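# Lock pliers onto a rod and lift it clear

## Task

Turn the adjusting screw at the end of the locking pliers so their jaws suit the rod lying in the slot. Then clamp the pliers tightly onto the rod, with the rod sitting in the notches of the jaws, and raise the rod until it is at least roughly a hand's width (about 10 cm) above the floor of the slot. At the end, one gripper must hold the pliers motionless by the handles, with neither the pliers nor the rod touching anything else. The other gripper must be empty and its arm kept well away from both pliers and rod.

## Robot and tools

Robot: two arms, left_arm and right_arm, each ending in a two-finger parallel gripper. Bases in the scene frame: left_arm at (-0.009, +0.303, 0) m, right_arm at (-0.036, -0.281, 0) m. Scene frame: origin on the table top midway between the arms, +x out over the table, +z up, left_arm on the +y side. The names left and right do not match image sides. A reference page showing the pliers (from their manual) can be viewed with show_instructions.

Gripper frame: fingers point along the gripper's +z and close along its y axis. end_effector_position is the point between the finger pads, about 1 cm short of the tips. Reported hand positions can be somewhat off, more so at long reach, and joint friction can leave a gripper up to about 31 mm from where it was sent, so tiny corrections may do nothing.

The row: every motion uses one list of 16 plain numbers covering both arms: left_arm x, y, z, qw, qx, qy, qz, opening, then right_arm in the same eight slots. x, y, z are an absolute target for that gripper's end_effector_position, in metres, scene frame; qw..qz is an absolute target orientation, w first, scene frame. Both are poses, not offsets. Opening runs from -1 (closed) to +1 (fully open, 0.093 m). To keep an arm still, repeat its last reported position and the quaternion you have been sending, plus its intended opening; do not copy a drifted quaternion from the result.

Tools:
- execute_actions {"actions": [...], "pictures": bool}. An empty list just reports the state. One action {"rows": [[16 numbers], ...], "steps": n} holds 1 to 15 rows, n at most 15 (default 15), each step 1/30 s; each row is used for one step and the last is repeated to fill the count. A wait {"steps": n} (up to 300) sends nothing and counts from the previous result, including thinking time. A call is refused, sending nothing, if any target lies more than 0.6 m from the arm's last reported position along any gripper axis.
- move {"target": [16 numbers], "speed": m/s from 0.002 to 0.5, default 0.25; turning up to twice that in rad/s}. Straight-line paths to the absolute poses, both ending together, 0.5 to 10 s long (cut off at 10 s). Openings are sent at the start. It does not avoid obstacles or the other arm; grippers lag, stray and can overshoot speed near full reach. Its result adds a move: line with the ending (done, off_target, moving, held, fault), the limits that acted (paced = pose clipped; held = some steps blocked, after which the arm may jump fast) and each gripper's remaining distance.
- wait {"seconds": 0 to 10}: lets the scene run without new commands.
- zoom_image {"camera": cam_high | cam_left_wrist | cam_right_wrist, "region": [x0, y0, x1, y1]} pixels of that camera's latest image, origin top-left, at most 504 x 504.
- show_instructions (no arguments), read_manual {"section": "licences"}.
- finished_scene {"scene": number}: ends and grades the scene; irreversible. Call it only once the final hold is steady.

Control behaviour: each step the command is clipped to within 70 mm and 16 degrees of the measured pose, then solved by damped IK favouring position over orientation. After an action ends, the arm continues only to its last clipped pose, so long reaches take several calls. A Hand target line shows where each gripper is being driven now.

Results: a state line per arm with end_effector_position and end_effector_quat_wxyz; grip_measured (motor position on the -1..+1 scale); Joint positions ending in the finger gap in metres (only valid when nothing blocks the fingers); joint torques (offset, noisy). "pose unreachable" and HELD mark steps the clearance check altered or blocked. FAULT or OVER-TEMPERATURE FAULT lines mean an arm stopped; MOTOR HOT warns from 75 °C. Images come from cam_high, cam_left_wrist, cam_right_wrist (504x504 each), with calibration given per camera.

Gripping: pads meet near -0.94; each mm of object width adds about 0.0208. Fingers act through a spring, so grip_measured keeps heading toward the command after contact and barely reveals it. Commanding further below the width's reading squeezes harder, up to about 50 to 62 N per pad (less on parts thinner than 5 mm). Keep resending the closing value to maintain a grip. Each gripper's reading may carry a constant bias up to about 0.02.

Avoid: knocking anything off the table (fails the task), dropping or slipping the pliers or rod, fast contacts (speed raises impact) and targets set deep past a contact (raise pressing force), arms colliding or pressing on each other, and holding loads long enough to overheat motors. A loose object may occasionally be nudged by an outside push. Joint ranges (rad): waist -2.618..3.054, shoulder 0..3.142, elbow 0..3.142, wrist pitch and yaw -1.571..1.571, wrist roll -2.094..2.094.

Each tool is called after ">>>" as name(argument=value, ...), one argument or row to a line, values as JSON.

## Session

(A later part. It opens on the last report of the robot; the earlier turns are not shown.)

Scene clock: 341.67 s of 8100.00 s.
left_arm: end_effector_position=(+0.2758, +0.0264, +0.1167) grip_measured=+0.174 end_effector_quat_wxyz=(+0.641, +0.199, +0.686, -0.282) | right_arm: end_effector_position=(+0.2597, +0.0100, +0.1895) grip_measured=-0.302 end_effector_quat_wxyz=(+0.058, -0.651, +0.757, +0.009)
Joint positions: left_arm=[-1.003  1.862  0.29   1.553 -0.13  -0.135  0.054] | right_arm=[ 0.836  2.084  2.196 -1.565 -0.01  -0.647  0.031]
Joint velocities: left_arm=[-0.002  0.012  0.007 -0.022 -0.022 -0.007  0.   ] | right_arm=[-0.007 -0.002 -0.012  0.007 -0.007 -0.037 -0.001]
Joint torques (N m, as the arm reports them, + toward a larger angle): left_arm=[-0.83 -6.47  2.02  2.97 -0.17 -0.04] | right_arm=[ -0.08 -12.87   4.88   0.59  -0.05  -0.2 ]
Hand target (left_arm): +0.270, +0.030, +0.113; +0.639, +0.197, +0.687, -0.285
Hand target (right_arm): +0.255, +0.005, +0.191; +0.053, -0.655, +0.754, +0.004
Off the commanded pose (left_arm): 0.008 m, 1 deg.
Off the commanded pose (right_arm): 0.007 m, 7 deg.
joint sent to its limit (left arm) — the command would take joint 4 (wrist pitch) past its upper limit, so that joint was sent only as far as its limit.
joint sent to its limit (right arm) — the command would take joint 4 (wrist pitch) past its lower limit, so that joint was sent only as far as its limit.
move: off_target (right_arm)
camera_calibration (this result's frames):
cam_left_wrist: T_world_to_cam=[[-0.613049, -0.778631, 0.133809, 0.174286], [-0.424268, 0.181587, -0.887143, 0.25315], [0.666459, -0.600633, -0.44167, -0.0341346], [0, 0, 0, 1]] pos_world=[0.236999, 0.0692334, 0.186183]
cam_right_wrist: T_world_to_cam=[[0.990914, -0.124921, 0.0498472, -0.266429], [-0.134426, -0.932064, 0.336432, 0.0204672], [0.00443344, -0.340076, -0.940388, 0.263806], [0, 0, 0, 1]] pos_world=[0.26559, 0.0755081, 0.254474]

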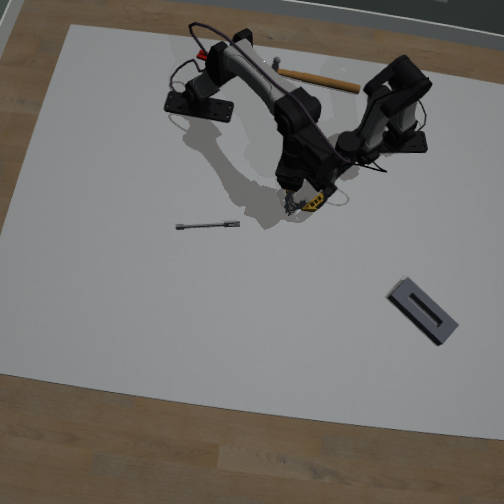

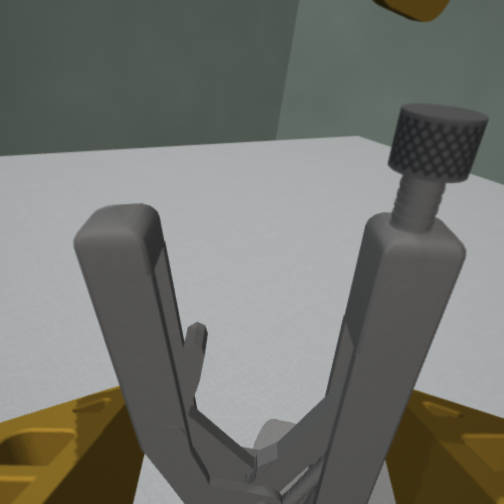

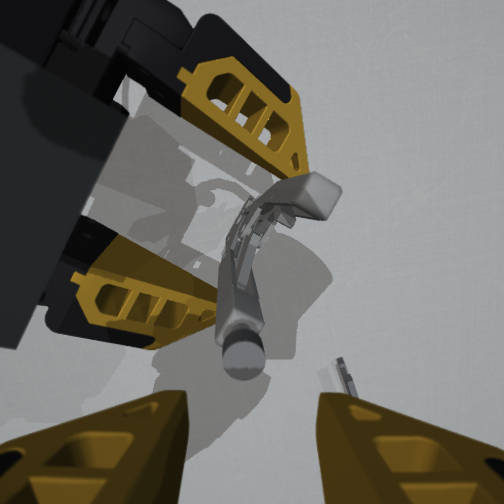

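>>> move(
  target=[0.27,0.03,0.113,0.6465,0.195,0.680,-0.288,0.17, 0.22,-0.17,0.18,0.3454,-0.3977,0.8339,0.1647,-1],
  speed=0.3,
)

>>> move(
  target=[0.28,0.04,0.2,0.6465,0.195,0.680,-0.288,0.17, 0.22,-0.17,0.18,0.3454,-0.3977,0.8339,0.1647,-1],
  speed=0.15,
)

>>> move(
  target=[0.47,0.36,0.21,0.6486,-0.326,0.627,0.2817,0.17, 0.22,-0.02,0.10,0.638,-0.304,0.638,0.304,-1],
  speed=0.25,
)

>>> move(
  target=[0.50,0.39,0.20,0.6486,-0.326,0.627,0.2817,0.17, 0.33,0.17,0.09,0.638,-0.304,0.638,0.304,-1],
  speed=0.15,
)

Scene clock: 349.37 s of 8100.00 s.
left_arm: end_effector_position=(+0.2758, +0.0265, +0.1167) grip_measured=+0.174 end_effector_quat_wxyz=(+0.641, +0.199, +0.686, -0.282) | right_arm: end_effector_position=(+0.2210, -0.1695, +0.1766) grip_measured=-0.980 end_effector_quat_wxyz=(+0.330, -0.391, +0.842, +0.170)
Joint positions: left_arm=[-1.003  1.862  0.29   1.553 -0.13  -0.135  0.054] | right_arm=[ 0.17   1.073  0.891 -0.804 -0.518 -0.601  0.   ]
Joint velocities: left_arm=[ 0.007  0.002  0.012 -0.022  0.022 -0.051 -0.001] | right_arm=[-0.002  0.017 -0.012  0.022 -0.066  0.066  0.   ]
Joint torques (N m, as the arm reports them, + toward a larger angle): left_arm=[-0.88 -6.25  1.89  2.98 -0.16 -0.01] | right_arm=[-0.86 -4.59  6.46  1.9  -0.37 -0.21]
Hand target (left_arm): +0.270, +0.030, +0.113; +0.639, +0.197, +0.687, -0.284
Hand target (right_arm): +0.222, -0.170, +0.179; +0.344, -0.393, +0.836, +0.168
Off the commanded pose (left_arm): 0.008 m, 1 deg.
Off the commanded pose (right_arm): 0.004 m, 2 deg.
joint sent to its limit (left arm) — the command would take joint 4 (wrist pitch) past its upper limit, so that joint was sent only as far as its limit.
move: done
camera_calibration (this result's frames):
cam_left_wrist: T_world_to_cam=[[-0.612753, -0.778865, 0.133802, 0.174275], [-0.424332, 0.18143, -0.887145, 0.253181], [0.66669, -0.600377, -0.441669, -0.0342031], [0, 0, 0, 1]] pos_world=[0.237023, 0.0692675, 0.186183]
cam_right_wrist: T_world_to_cam=[[0.788389, -0.614814, -0.0211458, -0.275624], [-0.58909, -0.744606, -0.313903, 0.0994085], [0.177247, 0.259934, -0.94922, 0.255826], [0, 0, 0, 1]] pos_world=[0.230515, -0.161935, 0.268211]

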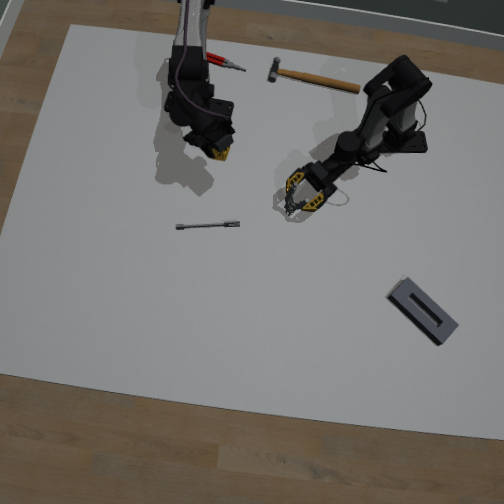

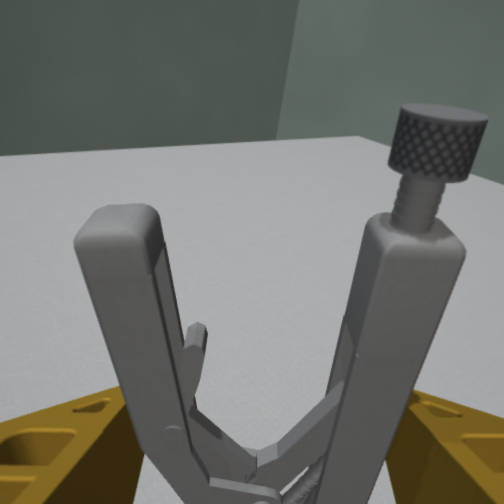

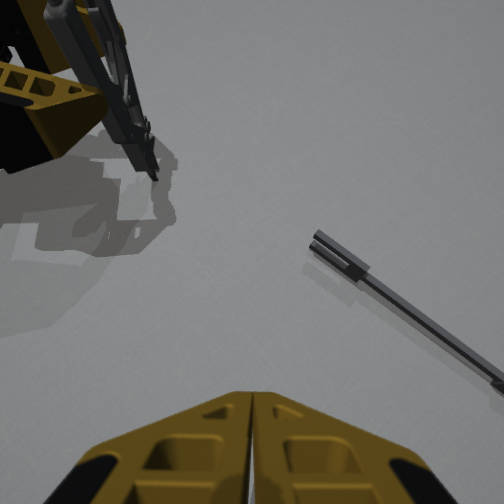

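Scene clock: 350.67 s of 8100.00 s.
left_arm: end_effector_position=(+0.2737, +0.0424, +0.1741) grip_measured=+0.174 end_effector_quat_wxyz=(+0.621, +0.208, +0.705, -0.274) | right_arm: end_effector_position=(+0.2210, -0.1695, +0.1766) grip_measured=-0.980 end_effector_quat_wxyz=(+0.331, -0.394, +0.841, +0.168)
Joint positions: left_arm=[-0.956  1.36   0.335  0.946 -0.078 -0.135  0.054] | right_arm=[ 0.17   1.073  0.891 -0.804 -0.518 -0.61   0.   ]
Joint velocities: left_arm=[-0.007 -0.007 -0.007  0.022 -0.037 -0.022 -0.001] | right_arm=[ 0.017  0.012 -0.012 -0.022 -0.037 -0.051  0.   ]
Joint torques (N m, as the arm reports them, + toward a larger angle): left_arm=[ 0.48 -7.03 10.95  2.99 -0.05  0.02] | right_arm=[-0.69 -5.29  6.36  1.84 -0.37 -0.2 ]
Hand target (left_arm): +0.278, +0.042, +0.201; +0.647, +0.196, +0.679, -0.287
Hand target (right_arm): +0.220, -0.170, +0.180; +0.345, -0.398, +0.834, +0.165
Off the commanded pose (left_arm): 0.027 m, 5 deg.
Off the commanded pose (right_arm): 0.004 m, 2 deg.
move: off_target (left_arm)
camera_calibration (this result's frames):
cam_left_wrist: T_world_to_cam=[[-0.611165, -0.781067, 0.12811, 0.178378], [-0.461433, 0.220094, -0.859441, 0.304063], [0.643084, -0.584374, -0.494924, 0.0172328], [0, 0, 0, 1]] pos_world=[0.238241, 0.0824735, 0.247001]
cam_right_wrist: T_world_to_cam=[[0.792195, -0.610075, -0.0153603, -0.276684], [-0.583117, -0.749286, -0.313919, 0.0972979], [0.180005, 0.257642, -0.949325, 0.254846], [0, 0, 0, 1]] pos_world=[0.23005, -0.161553, 0.268226]

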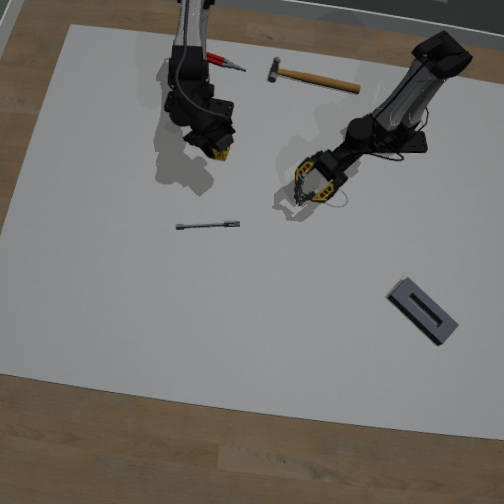

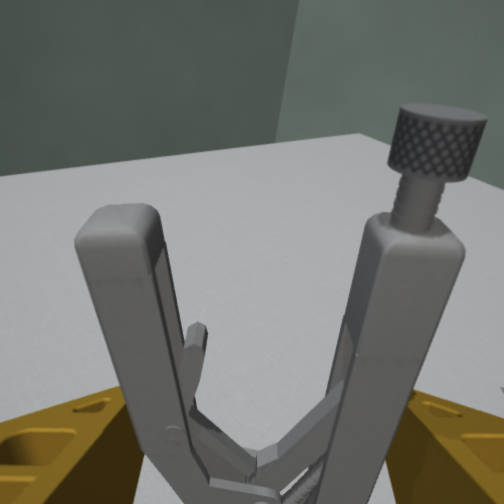

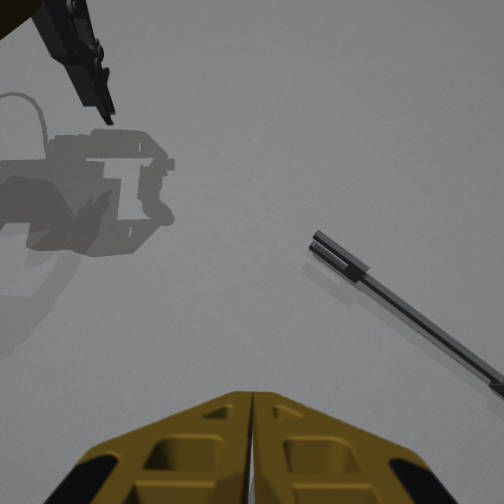

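Scene clock: 354.43 s of 8100.00 s.
left_arm: end_effector_position=(+0.4612, +0.3612, +0.1951) grip_measured=+0.174 end_effector_quat_wxyz=(+0.634, -0.306, +0.647, +0.294) | right_arm: end_effector_position=(+0.2160, -0.0245, +0.0963) grip_measured=-0.980 end_effector_quat_wxyz=(+0.606, -0.322, +0.670, +0.284)
Joint positions: left_arm=[-0.372  1.885  0.95   0.885 -1.071 -0.053  0.054] | right_arm=[ 0.778  1.796  0.148  1.541 -0.169 -0.028  0.   ]
Joint velocities: left_arm=[-0.012  0.012  0.002 -0.037  0.037 -0.037  0.001] | right_arm=[-0.002 -0.012  0.002  0.037  0.037 -0.095  0.   ]
Joint torques (N m, as the arm reports them, + toward a larger angle): left_arm=[  0.24 -10.06  11.4    2.53  -0.26   0.12] | right_arm=[ 0.3  -3.98  4.49  2.74  0.03 -0.06]
Hand target (left_arm): +0.466, +0.364, +0.208; +0.647, -0.320, +0.629, +0.288
Hand target (right_arm): +0.219, -0.021, +0.100; +0.613, -0.317, +0.664, +0.287
Off the commanded pose (left_arm): 0.017 m, 4 deg.
Off the commanded pose (right_arm): 0.007 m, 6 deg.
joint sent to its limit (right arm) — the command would take joint 4 (wrist pitch) past its upper limit, so that joint was sent only as far as its limit.
move: off_target (left_arm, right_arm)
camera_calibration (this result's frames):
cam_left_wrist: T_world_to_cam=[[0.785407, -0.618899, 0.00997291, -0.140443], [-0.269825, -0.356831, -0.894352, 0.465279], [0.557072, 0.69974, -0.447252, -0.340135], [0, 0, 0, 1]] pos_world=[0.425329, 0.317112, 0.265398]
cam_right_wrist: T_world_to_cam=[[0.785906, -0.617409, 0.0340277, -0.189074], [-0.298783, -0.427351, -0.853288, 0.176229], [0.54137, 0.660437, -0.520329, 0.0326672], [0, 0, 0, 1]] pos_world=[0.183564, -0.0629994, 0.173805]

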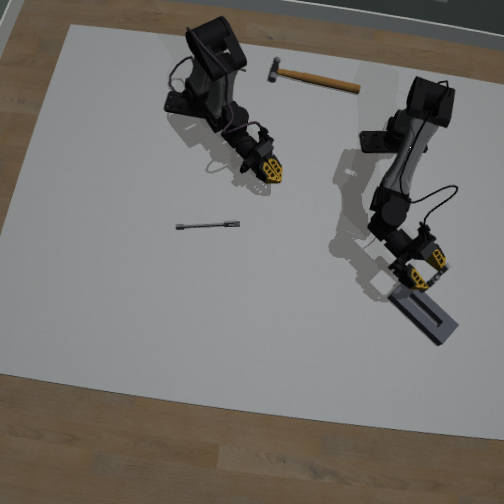

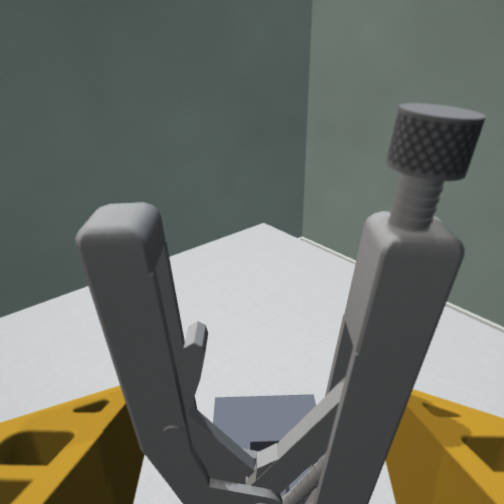

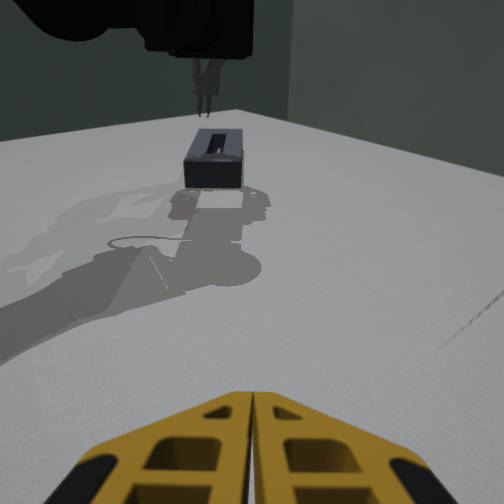

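Scene clock: 356.43 s of 8100.00 s.
left_arm: end_effector_position=(+0.4928, +0.3875, +0.1886) grip_measured=+0.174 end_effector_quat_wxyz=(+0.633, -0.311, +0.645, +0.294) | right_arm: end_effector_position=(+0.3267, +0.1669, +0.0899) grip_measured=-0.980 end_effector_quat_wxyz=(+0.641, -0.307, +0.636, +0.302)
Joint positions: left_arm=[-0.293  1.99   1.071  0.872 -1.001 -0.055  0.054] | right_arm=[ 0.953  2.333  1.071  1.265  0.    -0.01   0.   ]
Joint velocities: left_arm=[-0.002  0.002 -0.002  0.007  0.037  0.007  0.001] | right_arm=[-0.012  0.012  0.007 -0.022  0.095 -0.051  0.   ]
Joint torques (N m, as the arm reports them, + toward a larger angle): left_arm=[  0.39 -11.36  11.44   2.48  -0.09  -0.06] | right_arm=[  0.22 -11.34   7.02   2.3    0.05  -0.09]
Hand target (left_arm): +0.499, +0.391, +0.201; +0.649, -0.325, +0.627, +0.283
Hand target (right_arm): +0.328, +0.172, +0.088; +0.639, -0.304, +0.638, +0.303
Off the commanded pose (left_arm): 0.014 m, 3 deg.
Off the commanded pose (right_arm): 0.004 m, 1 deg.
move: off_target (left_arm)
camera_calibration (this result's frames):
cam_left_wrist: T_world_to_cam=[[0.790818, -0.611799, 0.0175775, -0.155747], [-0.261803, -0.364089, -0.893811, 0.47611], [0.553232, 0.70224, -0.448099, -0.377943], [0, 0, 0, 1]] pos_world=[0.456905, 0.343467, 0.258934]
cam_right_wrist: T_world_to_cam=[[0.786228, -0.616907, 0.0356488, -0.157992], [-0.237103, -0.354449, -0.904516, 0.257911], [0.570638, 0.702703, -0.424948, -0.182231], [0, 0, 0, 1]] pos_world=[0.289357, 0.122004, 0.161478]

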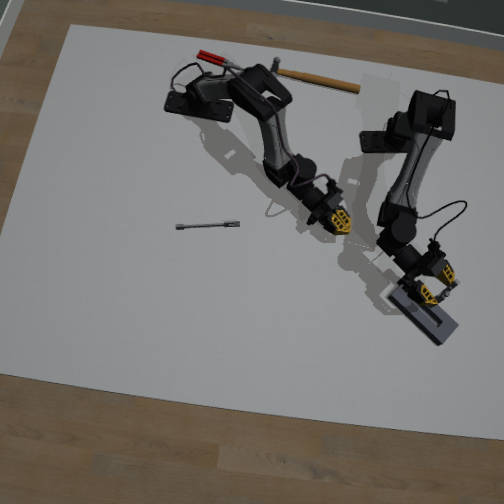

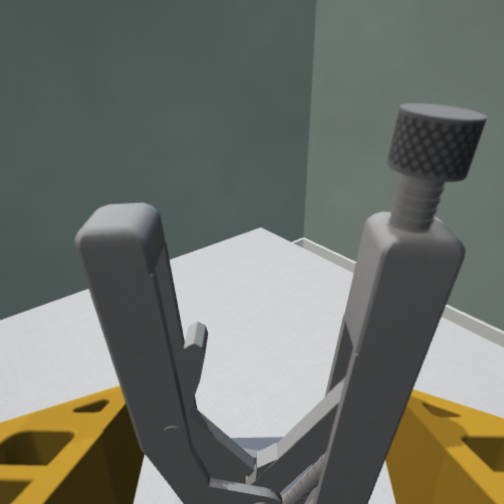

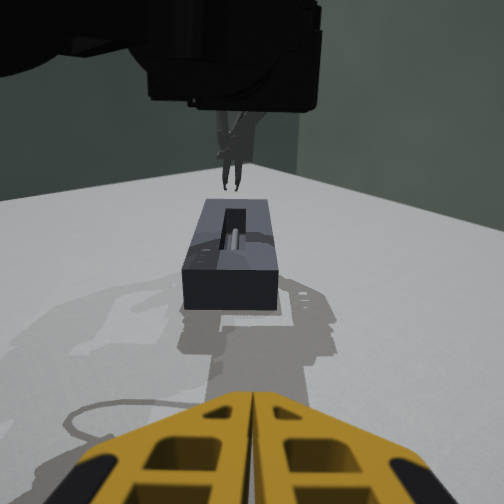

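>>> execute_actions(
  actions=[],
)

Scene clock: 364.73 s of 8100.00 s.
left_arm: end_effector_position=(+0.4929, +0.3874, +0.1886) grip_measured=+0.174 end_effector_quat_wxyz=(+0.633, -0.311, +0.645, +0.294) | right_arm: end_effector_position=(+0.3268, +0.1669, +0.0895) grip_measured=-0.980 end_effector_quat_wxyz=(+0.640, -0.307, +0.636, +0.301)
Joint positions: left_arm=[-0.293  1.99   1.071  0.872 -1.    -0.055  0.054] | right_arm=[ 0.953  2.333  1.071  1.263  0.001 -0.01   0.   ]
Joint velocities: left_arm=[-0.017  0.007 -0.017  0.051 -0.007 -0.022 -0.001] | right_arm=[-0.002 -0.017 -0.002  0.007 -0.037 -0.066  0.   ]
Joint torques (N m, as the arm reports them, + toward a larger angle): left_arm=[  0.26 -11.48  11.45   2.46  -0.11  -0.07] | right_arm=[  0.25 -11.31   7.03   2.33   0.    -0.06]
Hand target (left_arm): +0.499, +0.391, +0.201; +0.649, -0.325, +0.627, +0.283
Hand target (right_arm): +0.328, +0.172, +0.088; +0.639, -0.305, +0.638, +0.303
Off the commanded pose (left_arm): 0.014 m, 3 deg.
Off the commanded pose (right_arm): 0.004 m, 1 deg.
Steps of this call (steps 1 to 249: nothing new was sent). Readings (end_effector_position):
1: left_arm (+0.4928, +0.3875, +0.1886) | right_arm (+0.3267, +0.1669, +0.0898)
2: left_arm (+0.4928, +0.3875, +0.1886) | right_arm (+0.3267, +0.1669, +0.0898)
4: left_arm (+0.4928, +0.3875, +0.1886) | right_arm (+0.3268, +0.1669, +0.0897)
8: left_arm (+0.4928, +0.3875, +0.1886) | right_arm (+0.3268, +0.1669, +0.0896)
249: the state above
camera_calibration (this result's frames):
cam_left_wrist: T_world_to_cam=[[0.790585, -0.6121, 0.0175867, -0.155582], [-0.261943, -0.364005, -0.893804, 0.476141], [0.553499, 0.702021, -0.448113, -0.377987], [0, 0, 0, 1]] pos_world=[0.456938, 0.343441, 0.258932]
cam_right_wrist: T_world_to_cam=[[0.786027, -0.617165, 0.0356255, -0.157933], [-0.238106, -0.35543, -0.903867, 0.258008], [0.570497, 0.701981, -0.426329, -0.182099], [0, 0, 0, 1]] pos_world=[0.289459, 0.122063, 0.161197]

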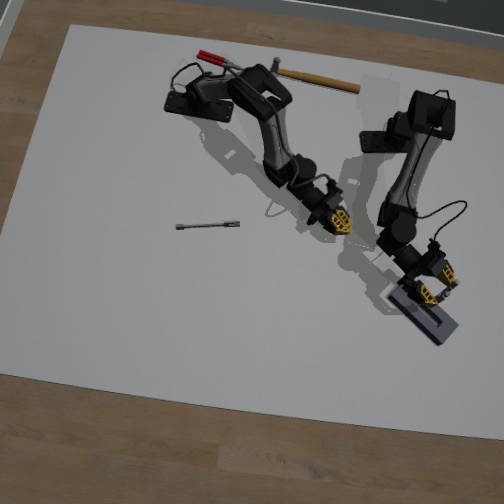

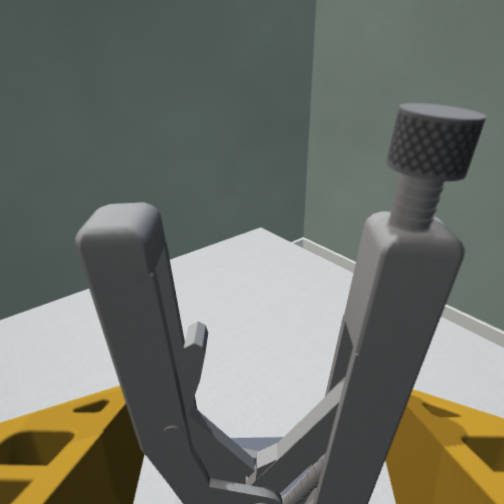

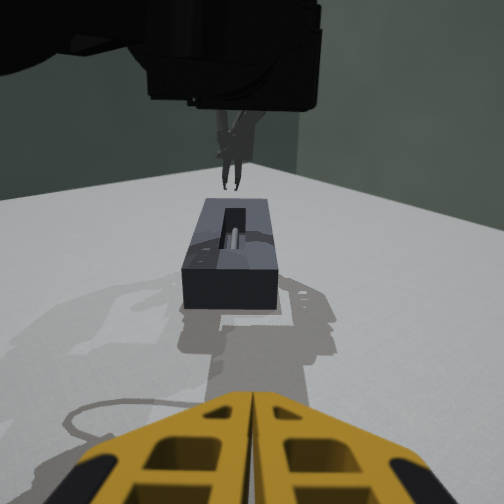

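>>> move(
  target=[0.505,0.393,0.165,0.6577,-0.3478,0.6152,0.2587,0.19,0.33,0.17,0.09,0.638,-0.304,0.638,0.304,-1],
  speed=0.03,
)

>>> zoom_image(
  camera="cam_right_wrist",
  region=[180,160,290,270],
)

Scene clock: 370.90 s of 8100.00 s.
left_arm: end_effector_position=(+0.5001, +0.3891, +0.1534) grip_measured=+0.190 end_effector_quat_wxyz=(+0.639, -0.333, +0.637, +0.272) | right_arm: end_effector_position=(+0.3268, +0.1669, +0.0879) grip_measured=-0.980 end_effector_quat_wxyz=(+0.638, -0.308, +0.639, +0.301)
Joint positions: left_arm=[-0.286  2.096  1.071  0.963 -0.993 -0.131  0.054] | right_arm=[ 0.953  2.333  1.071  1.257  0.001 -0.008  0.   ]
Joint velocities: left_arm=[-0.002 -0.002 -0.017 -0.066  0.037 -0.051 -0.   ] | right_arm=[-0.007  0.022 -0.012 -0.037  0.007  0.022  0.   ]
Joint torques (N m, as the arm reports them, + toward a larger angle): left_arm=[  0.27 -12.01  10.08   2.65  -0.13  -0.08] | right_arm=[ -0.29 -11.92   7.03   2.35  -0.08  -0.02]
Hand target (left_arm): +0.504, +0.393, +0.165; +0.657, -0.348, +0.616, +0.259
Hand target (right_arm): +0.330, +0.170, +0.090; +0.638, -0.304, +0.638, +0.304
Off the commanded pose (left_arm): 0.013 m, 4 deg.
Off the commanded pose (right_arm): 0.005 m, 1 deg.
move: off_target (left_arm)
camera_calibration (this result's frames):
cam_left_wrist: T_world_to_cam=[[0.789359, -0.60863, 0.0805025, -0.170045], [-0.222658, -0.406008, -0.88633, 0.442768], [0.572132, 0.681709, -0.456002, -0.399191], [0, 0, 0, 1]] pos_world=[0.461202, 0.348405, 0.224096]
cam_right_wrist: T_world_to_cam=[[0.786217, -0.617034, 0.0336241, -0.157784], [-0.243127, -0.358896, -0.901157, 0.258566], [0.568112, 0.70033, -0.432188, -0.181196], [0, 0, 0, 1]] pos_world=[0.289857, 0.122337, 0.160003]

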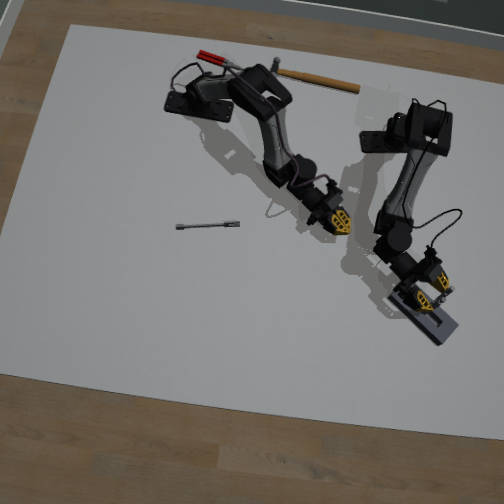

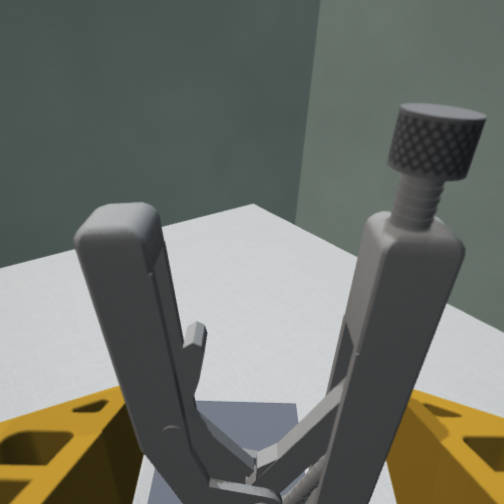

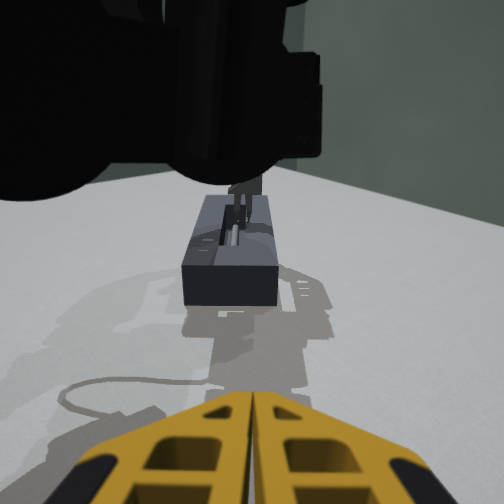

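Region (180, 160, 290, 270) of cam_right_wrist's 504x504 image, scaled by 4.582, with more detail than that image has.

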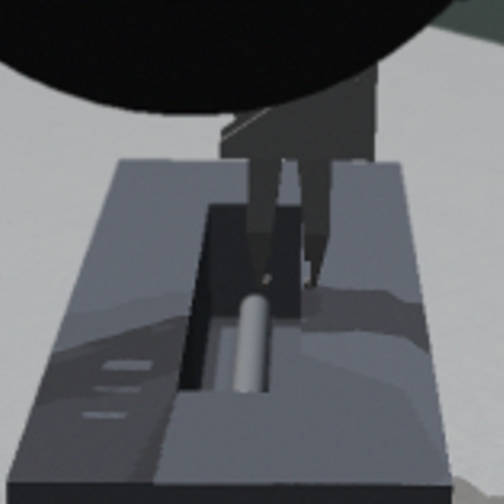

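>>> move(
  target=[0.498,0.400,0.175,0.6577,-0.3478,0.6152,0.2587,0.22,0.33,0.17,0.09,0.638,-0.304,0.638,0.304,-1],
  speed=0.02,
)

>>> zoom_image(
  camera="cam_right_wrist",
  region=[180,160,290,270],
)

Scene clock: 376.00 s of 8100.00 s.
left_arm: end_effector_position=(+0.4999, +0.3955, +0.1604) grip_measured=+0.221 end_effector_quat_wxyz=(+0.643, -0.336, +0.633, +0.270) | right_arm: end_effector_position=(+0.3268, +0.1669, +0.0879) grip_measured=-0.980 end_effector_quat_wxyz=(+0.638, -0.308, +0.639, +0.301)
Joint positions: left_arm=[-0.271  2.08   1.071  0.96  -0.979 -0.132  0.056] | right_arm=[ 0.953  2.333  1.071  1.257  0.001 -0.008  0.   ]
Joint velocities: left_arm=[ 0.007 -0.002  0.007  0.066 -0.022 -0.037 -0.001] | right_arm=[-0.007 -0.012  0.002 -0.022 -0.007 -0.037  0.   ]
Joint torques (N m, as the arm reports them, + toward a larger angle): left_arm=[  0.34 -15.18   7.18   2.56  -0.1   -0.06] | right_arm=[ -0.3  -11.9    7.     2.32  -0.06  -0.06]
Hand target (left_arm): +0.497, +0.400, +0.175; +0.658, -0.348, +0.615, +0.259
Hand target (right_arm): +0.330, +0.170, +0.090; +0.638, -0.304, +0.638, +0.304
Off the commanded pose (left_arm): 0.015 m, 3 deg.
Off the commanded pose (right_arm): 0.005 m, 1 deg.
move: off_target (left_arm)
camera_calibration (this result's frames):
cam_left_wrist: T_world_to_cam=[[0.788935, -0.607441, 0.0927174, -0.168777], [-0.210344, -0.408745, -0.888078, 0.446661], [0.577353, 0.681134, -0.450245, -0.403497], [0, 0, 0, 1]] pos_world=[0.460067, 0.354884, 0.230646]
cam_right_wrist: T_world_to_cam=[[0.786226, -0.617044, 0.0332428, -0.157752], [-0.243395, -0.358679, -0.901171, 0.258619], [0.567985, 0.700433, -0.432188, -0.181172], [0, 0, 0, 1]] pos_world=[0.289878, 0.12232, 0.160003]

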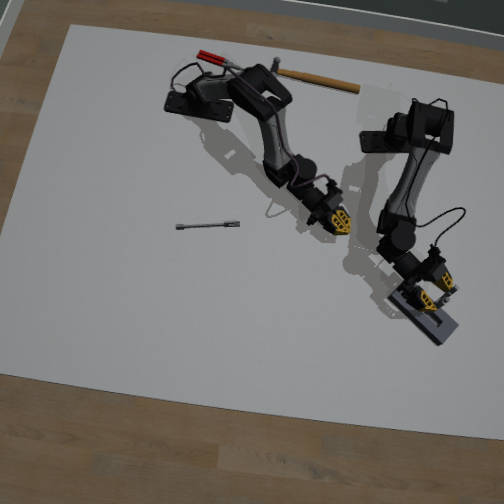

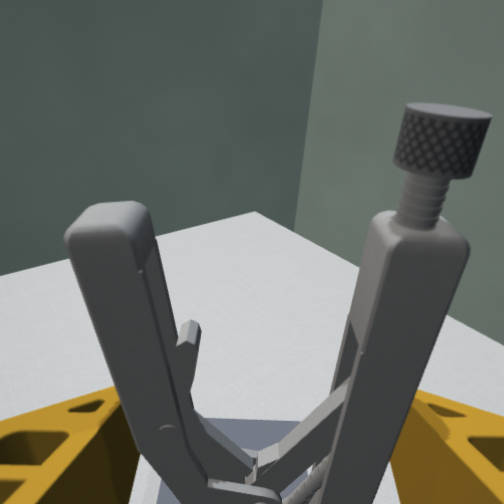

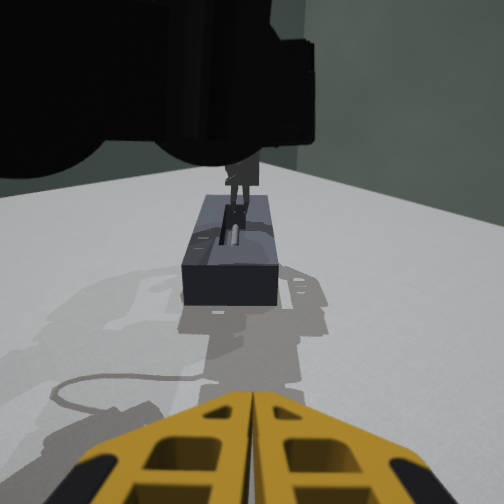

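Region (180, 160, 290, 270) of cam_right_wrist's 504x504 image, scaled by 4.582, with more detail than that image has.

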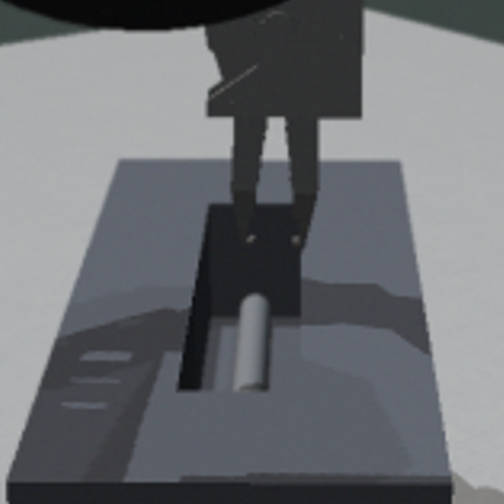

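>>> move(
  target=[0.482,0.384,0.178,0.6577,-0.3478,0.6152,0.2587,0.23,0.33,0.17,0.09,0.638,-0.304,0.638,0.304,-1],
  speed=0.02,
)

>>> zoom_image(
  camera="cam_right_wrist",
  region=[180,160,290,270],
)

Scene clock: 381.63 s of 8100.00 s.
left_arm: end_effector_position=(+0.4873, +0.3870, +0.1672) grip_measured=+0.231 end_effector_quat_wxyz=(+0.643, -0.339, +0.631, +0.270) | right_arm: end_effector_position=(+0.3268, +0.1669, +0.0878) grip_measured=-0.980 end_effector_quat_wxyz=(+0.638, -0.308, +0.639, +0.301)
Joint positions: left_arm=[-0.297  2.031  1.025  0.957 -1.011 -0.136  0.056] | right_arm=[ 0.953  2.333  1.071  1.257  0.001 -0.008  0.   ]
Joint velocities: left_arm=[ 0.012  0.002 -0.012  0.022 -0.051  0.007  0.001] | right_arm=[-0.022 -0.012  0.007  0.037 -0.007  0.007  0.   ]
Joint torques (N m, as the arm reports them, + toward a larger angle): left_arm=[ -1.13 -14.5    5.85   2.6   -0.22  -0.04] | right_arm=[ -0.28 -11.9    6.99   2.33  -0.06  -0.06]
Hand target (left_arm): +0.482, +0.384, +0.177; +0.657, -0.349, +0.616, +0.259
Hand target (right_arm): +0.330, +0.170, +0.090; +0.638, -0.304, +0.638, +0.304
Off the commanded pose (left_arm): 0.012 m, 3 deg.
Off the commanded pose (right_arm): 0.005 m, 1 deg.
move: off_target (left_arm)
camera_calibration (this result's frames):
cam_left_wrist: T_world_to_cam=[[0.79207, -0.602777, 0.0963609, -0.168608], [-0.204525, -0.410788, -0.888495, 0.444656], [0.575148, 0.684041, -0.448656, -0.387678], [0, 0, 0, 1]] pos_world=[0.447465, 0.346214, 0.237388]
cam_right_wrist: T_world_to_cam=[[0.786234, -0.617034, 0.0332372, -0.157753], [-0.243611, -0.358946, -0.901006, 0.258636], [0.567882, 0.700305, -0.432532, -0.181126], [0, 0, 0, 1]] pos_world=[0.289895, 0.122341, 0.159933]

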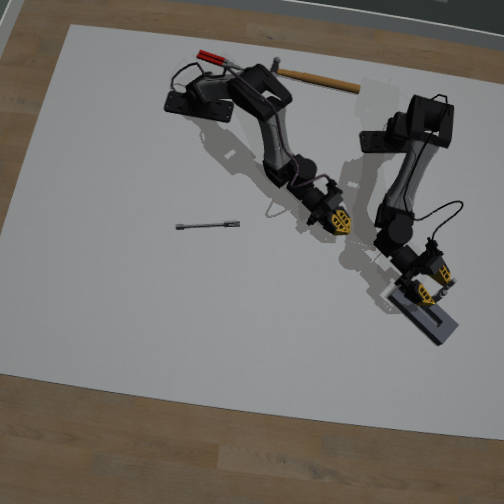

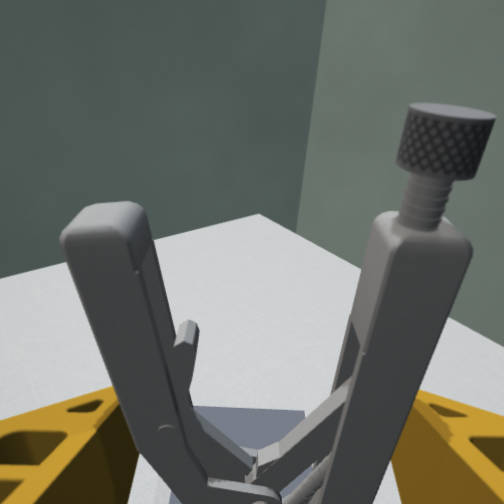

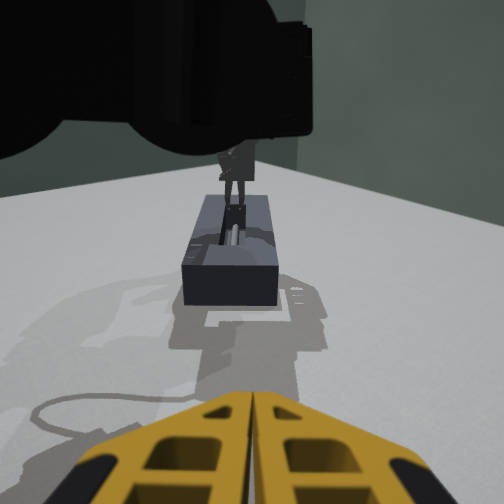

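Region (180, 160, 290, 270) of cam_right_wrist's 504x504 image, scaled by 4.582, with more detail than that image has.

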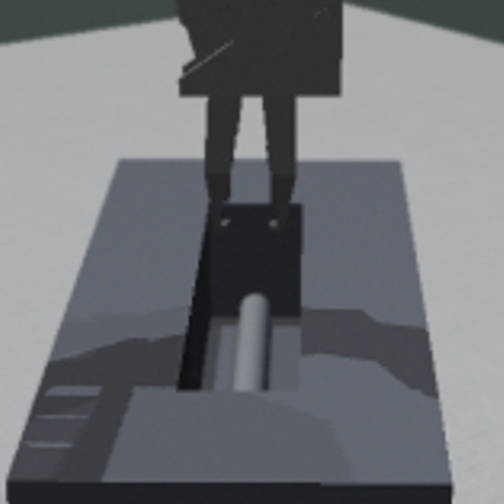

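>>> move(
  target=[0.484,0.385,0.158,0.6577,-0.3478,0.6152,0.2587,0.24,0.33,0.17,0.09,0.638,-0.304,0.638,0.304,-1],
  speed=0.015,
)

>>> zoom_image(
  camera="cam_right_wrist",
  region=[180,160,290,270],
)

Scene clock: 385.77 s of 8100.00 s.
left_arm: end_effector_position=(+0.4890, +0.3869, +0.1648) grip_measured=+0.241 end_effector_quat_wxyz=(+0.654, -0.346, +0.619, +0.263) | right_arm: end_effector_position=(+0.3268, +0.1669, +0.0878) grip_measured=-0.980 end_effector_quat_wxyz=(+0.638, -0.308, +0.639, +0.301)
Joint positions: left_arm=[-0.297  2.06   1.025  1.025 -1.012 -0.136  0.057] | right_arm=[ 0.953  2.333  1.071  1.257  0.001 -0.008  0.   ]
Joint velocities: left_arm=[-0.007  0.012  0.022 -0.007 -0.022 -0.007 -0.   ] | right_arm=[-0.002  0.007 -0.022 -0.007 -0.081  0.022  0.   ]
Joint torques (N m, as the arm reports them, + toward a larger angle): left_arm=[ -0.7  -11.54   4.95   2.6   -0.21  -0.05] | right_arm=[ -0.28 -11.91   7.04   2.35  -0.07  -0.07]
Hand target (left_arm): +0.484, +0.385, +0.158; +0.657, -0.349, +0.616, +0.259
Hand target (right_arm): +0.330, +0.170, +0.090; +0.638, -0.304, +0.638, +0.304
Off the commanded pose (left_arm): 0.009 m, 1 deg.
Off the commanded pose (right_arm): 0.005 m, 1 deg.
move: done
camera_calibration (this result's frames):
cam_left_wrist: T_world_to_cam=[[0.78844, -0.601353, 0.129367, -0.173988], [-0.16996, -0.415107, -0.893756, 0.428462], [0.591164, 0.682686, -0.429493, -0.40012], [0, 0, 0, 1]] pos_world=[0.446537, 0.346386, 0.2336]
cam_right_wrist: T_world_to_cam=[[0.786234, -0.617034, 0.0332372, -0.157753], [-0.243611, -0.358946, -0.901006, 0.258636], [0.567882, 0.700305, -0.432532, -0.181126], [0, 0, 0, 1]] pos_world=[0.289895, 0.122341, 0.159933]

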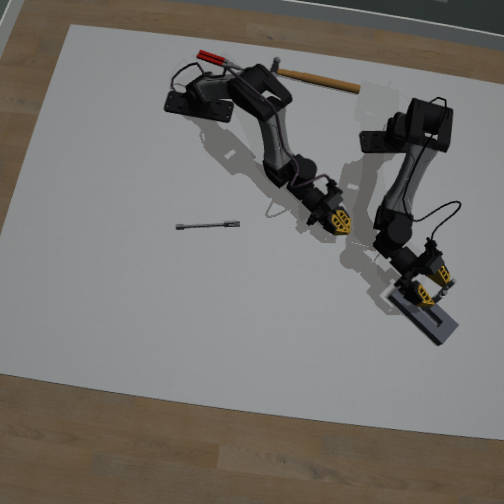

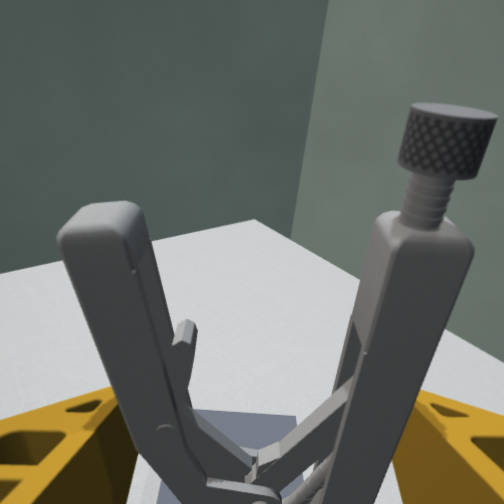

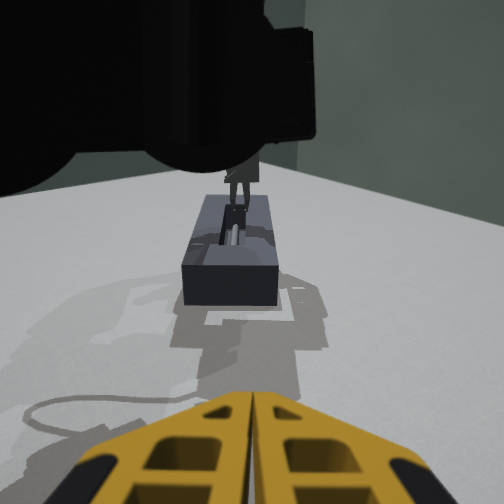

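Region (180, 160, 290, 270) of cam_right_wrist's 504x504 image, scaled by 4.582, with more detail than that image has.

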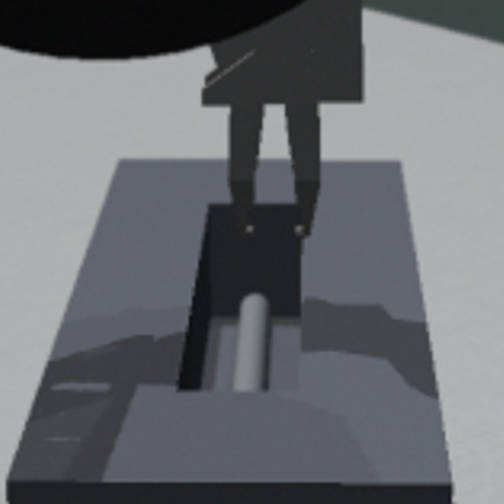

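>>> move(
  target=[0.484,0.385,0.152,0.653,-0.337,0.621,0.270,0.24,0.33,0.17,0.09,0.638,-0.304,0.638,0.304,-1],
  speed=0.01,
)

>>> zoom_image(
  camera="cam_right_wrist",
  region=[180,160,290,270],
)

Scene clock: 390.70 s of 8100.00 s.
left_arm: end_effector_position=(+0.4899, +0.3867, +0.1601) grip_measured=+0.241 end_effector_quat_wxyz=(+0.654, -0.341, +0.621, +0.268) | right_arm: end_effector_position=(+0.3268, +0.1669, +0.0878) grip_measured=-0.980 end_effector_quat_wxyz=(+0.638, -0.308, +0.639, +0.301)
Joint positions: left_arm=[-0.297  2.079  1.025  1.049 -1.012 -0.117  0.057] | right_arm=[ 0.953  2.333  1.071  1.257  0.001 -0.008  0.   ]
Joint velocities: left_arm=[ 0.017  0.007  0.012 -0.007 -0.037 -0.007 -0.   ] | right_arm=[-0.007 -0.007  0.002  0.007  0.081  0.022  0.   ]
Joint torques (N m, as the arm reports them, + toward a larger angle): left_arm=[ -0.75 -11.61   4.42   2.59  -0.17   0.12] | right_arm=[ -0.34 -11.9    6.98   2.33  -0.06  -0.06]
Hand target (left_arm): +0.484, +0.385, +0.152; +0.653, -0.338, +0.622, +0.270
Hand target (right_arm): +0.330, +0.170, +0.090; +0.638, -0.304, +0.638, +0.304
Off the commanded pose (left_arm): 0.010 m, 0 deg.
Off the commanded pose (right_arm): 0.005 m, 1 deg.
move: done
camera_calibration (this result's frames):
cam_left_wrist: T_world_to_cam=[[0.789517, -0.602793, 0.115341, -0.171912], [-0.178185, -0.404977, -0.896796, 0.424976], [0.587293, 0.687484, -0.427145, -0.402949], [0, 0, 0, 1]] pos_world=[0.448101, 0.345499, 0.228828]
cam_right_wrist: T_world_to_cam=[[0.786234, -0.617034, 0.0332372, -0.157753], [-0.243611, -0.358946, -0.901006, 0.258636], [0.567882, 0.700305, -0.432532, -0.181126], [0, 0, 0, 1]] pos_world=[0.289895, 0.122341, 0.159933]

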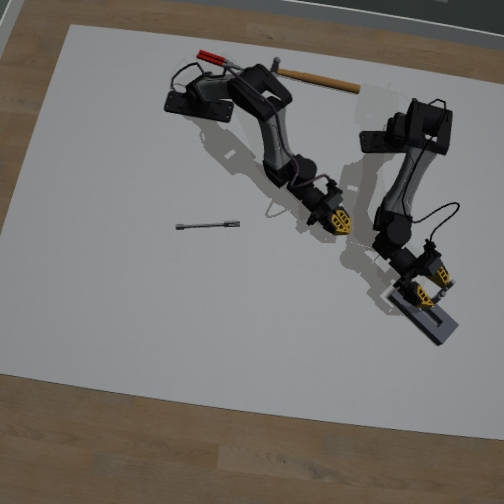

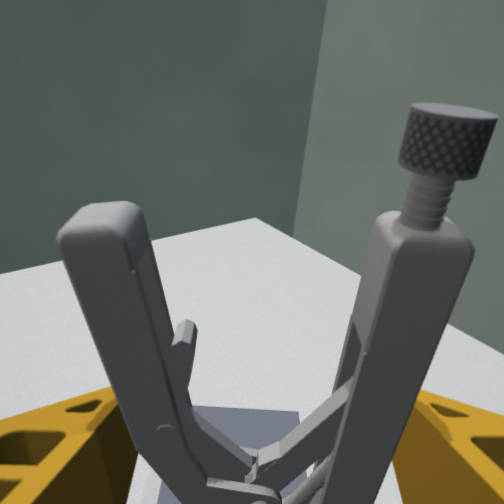

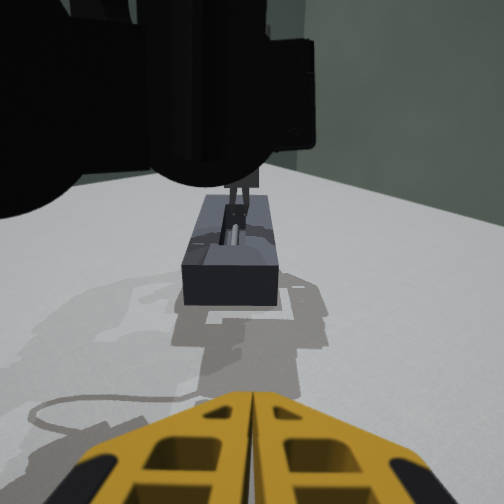

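Region (180, 160, 290, 270) of cam_right_wrist's 504x504 image, scaled by 4.582, with more detail than that image has.

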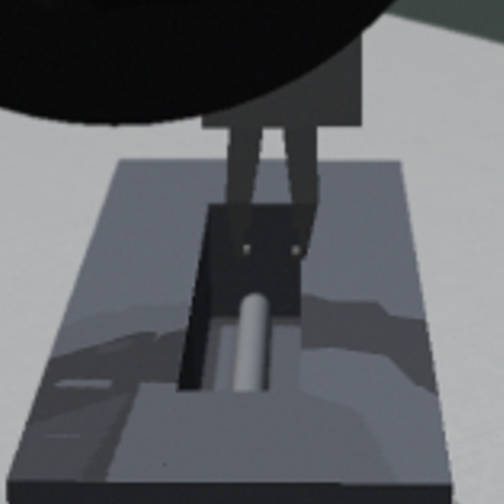

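>>> move(
  target=[0.482,0.396,0.152,0.653,-0.337,0.621,0.270,0.24,0.33,0.17,0.09,0.638,-0.304,0.638,0.304,-1],
  speed=0.01,
)

>>> zoom_image(
  camera="cam_right_wrist",
  region=[180,160,290,270],
)

Scene clock: 394.30 s of 8100.00 s.
left_arm: end_effector_position=(+0.4860, +0.3915, +0.1524) grip_measured=+0.241 end_effector_quat_wxyz=(+0.649, -0.335, +0.627, +0.270) | right_arm: end_effector_position=(+0.3268, +0.1669, +0.0878) grip_measured=-0.980 end_effector_quat_wxyz=(+0.638, -0.308, +0.639, +0.301)
Joint positions: left_arm=[-0.285  2.079  0.997  1.06  -0.993 -0.114  0.057] | right_arm=[ 0.953  2.333  1.071  1.257  0.001 -0.008  0.   ]
Joint velocities: left_arm=[ 0.007 -0.002 -0.007 -0.007 -0.022  0.037  0.   ] | right_arm=[-0.007 -0.012 -0.007 -0.051 -0.007 -0.066  0.   ]
Joint torques (N m, as the arm reports them, + toward a larger angle): left_arm=[  0.41 -12.36   5.4    2.63  -0.09   0.16] | right_arm=[ -0.35 -11.91   7.05   2.34  -0.07  -0.04]
Hand target (left_arm): +0.482, +0.396, +0.152; +0.653, -0.338, +0.622, +0.270
Hand target (right_arm): +0.330, +0.170, +0.090; +0.638, -0.304, +0.638, +0.304
Off the commanded pose (left_arm): 0.006 m, 1 deg.
Off the commanded pose (right_arm): 0.005 m, 1 deg.
move: done
camera_calibration (this result's frames):
cam_left_wrist: T_world_to_cam=[[0.787893, -0.607989, 0.0978456, -0.159604], [-0.198145, -0.400733, -0.894512, 0.426944], [0.583064, 0.685392, -0.436205, -0.402956], [0, 0, 0, 1]] pos_world=[0.445297, 0.350236, 0.221751]
cam_right_wrist: T_world_to_cam=[[0.786234, -0.617034, 0.0332372, -0.157753], [-0.243611, -0.358946, -0.901006, 0.258636], [0.567882, 0.700305, -0.432532, -0.181126], [0, 0, 0, 1]] pos_world=[0.289895, 0.122341, 0.159933]

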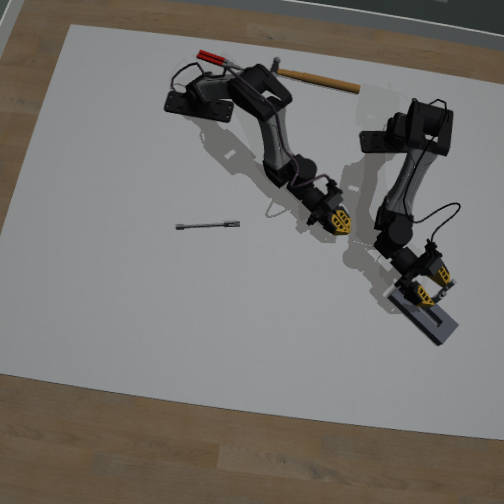

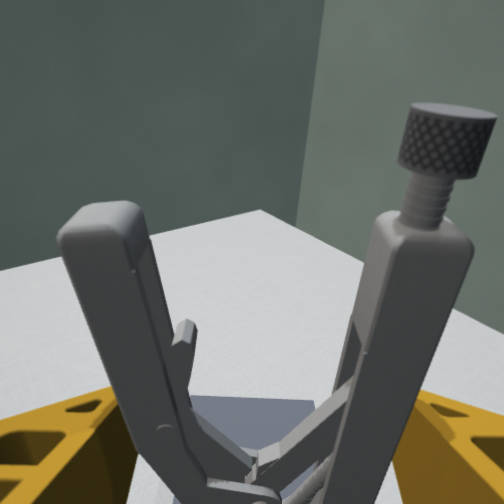

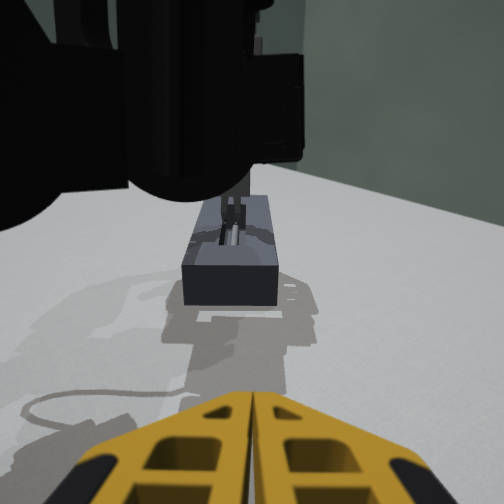

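Region (180, 160, 290, 270) of cam_right_wrist's 504x504 image, scaled by 4.582, with more detail than that image has.

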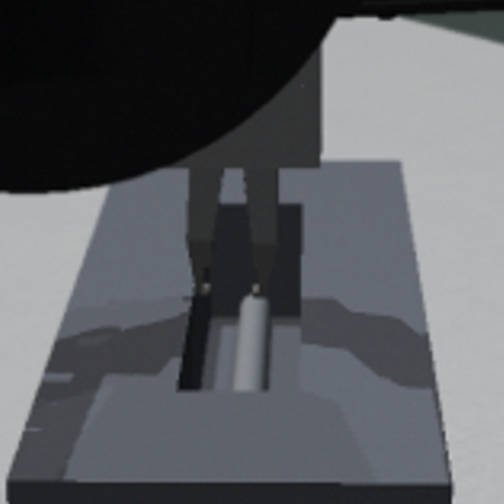

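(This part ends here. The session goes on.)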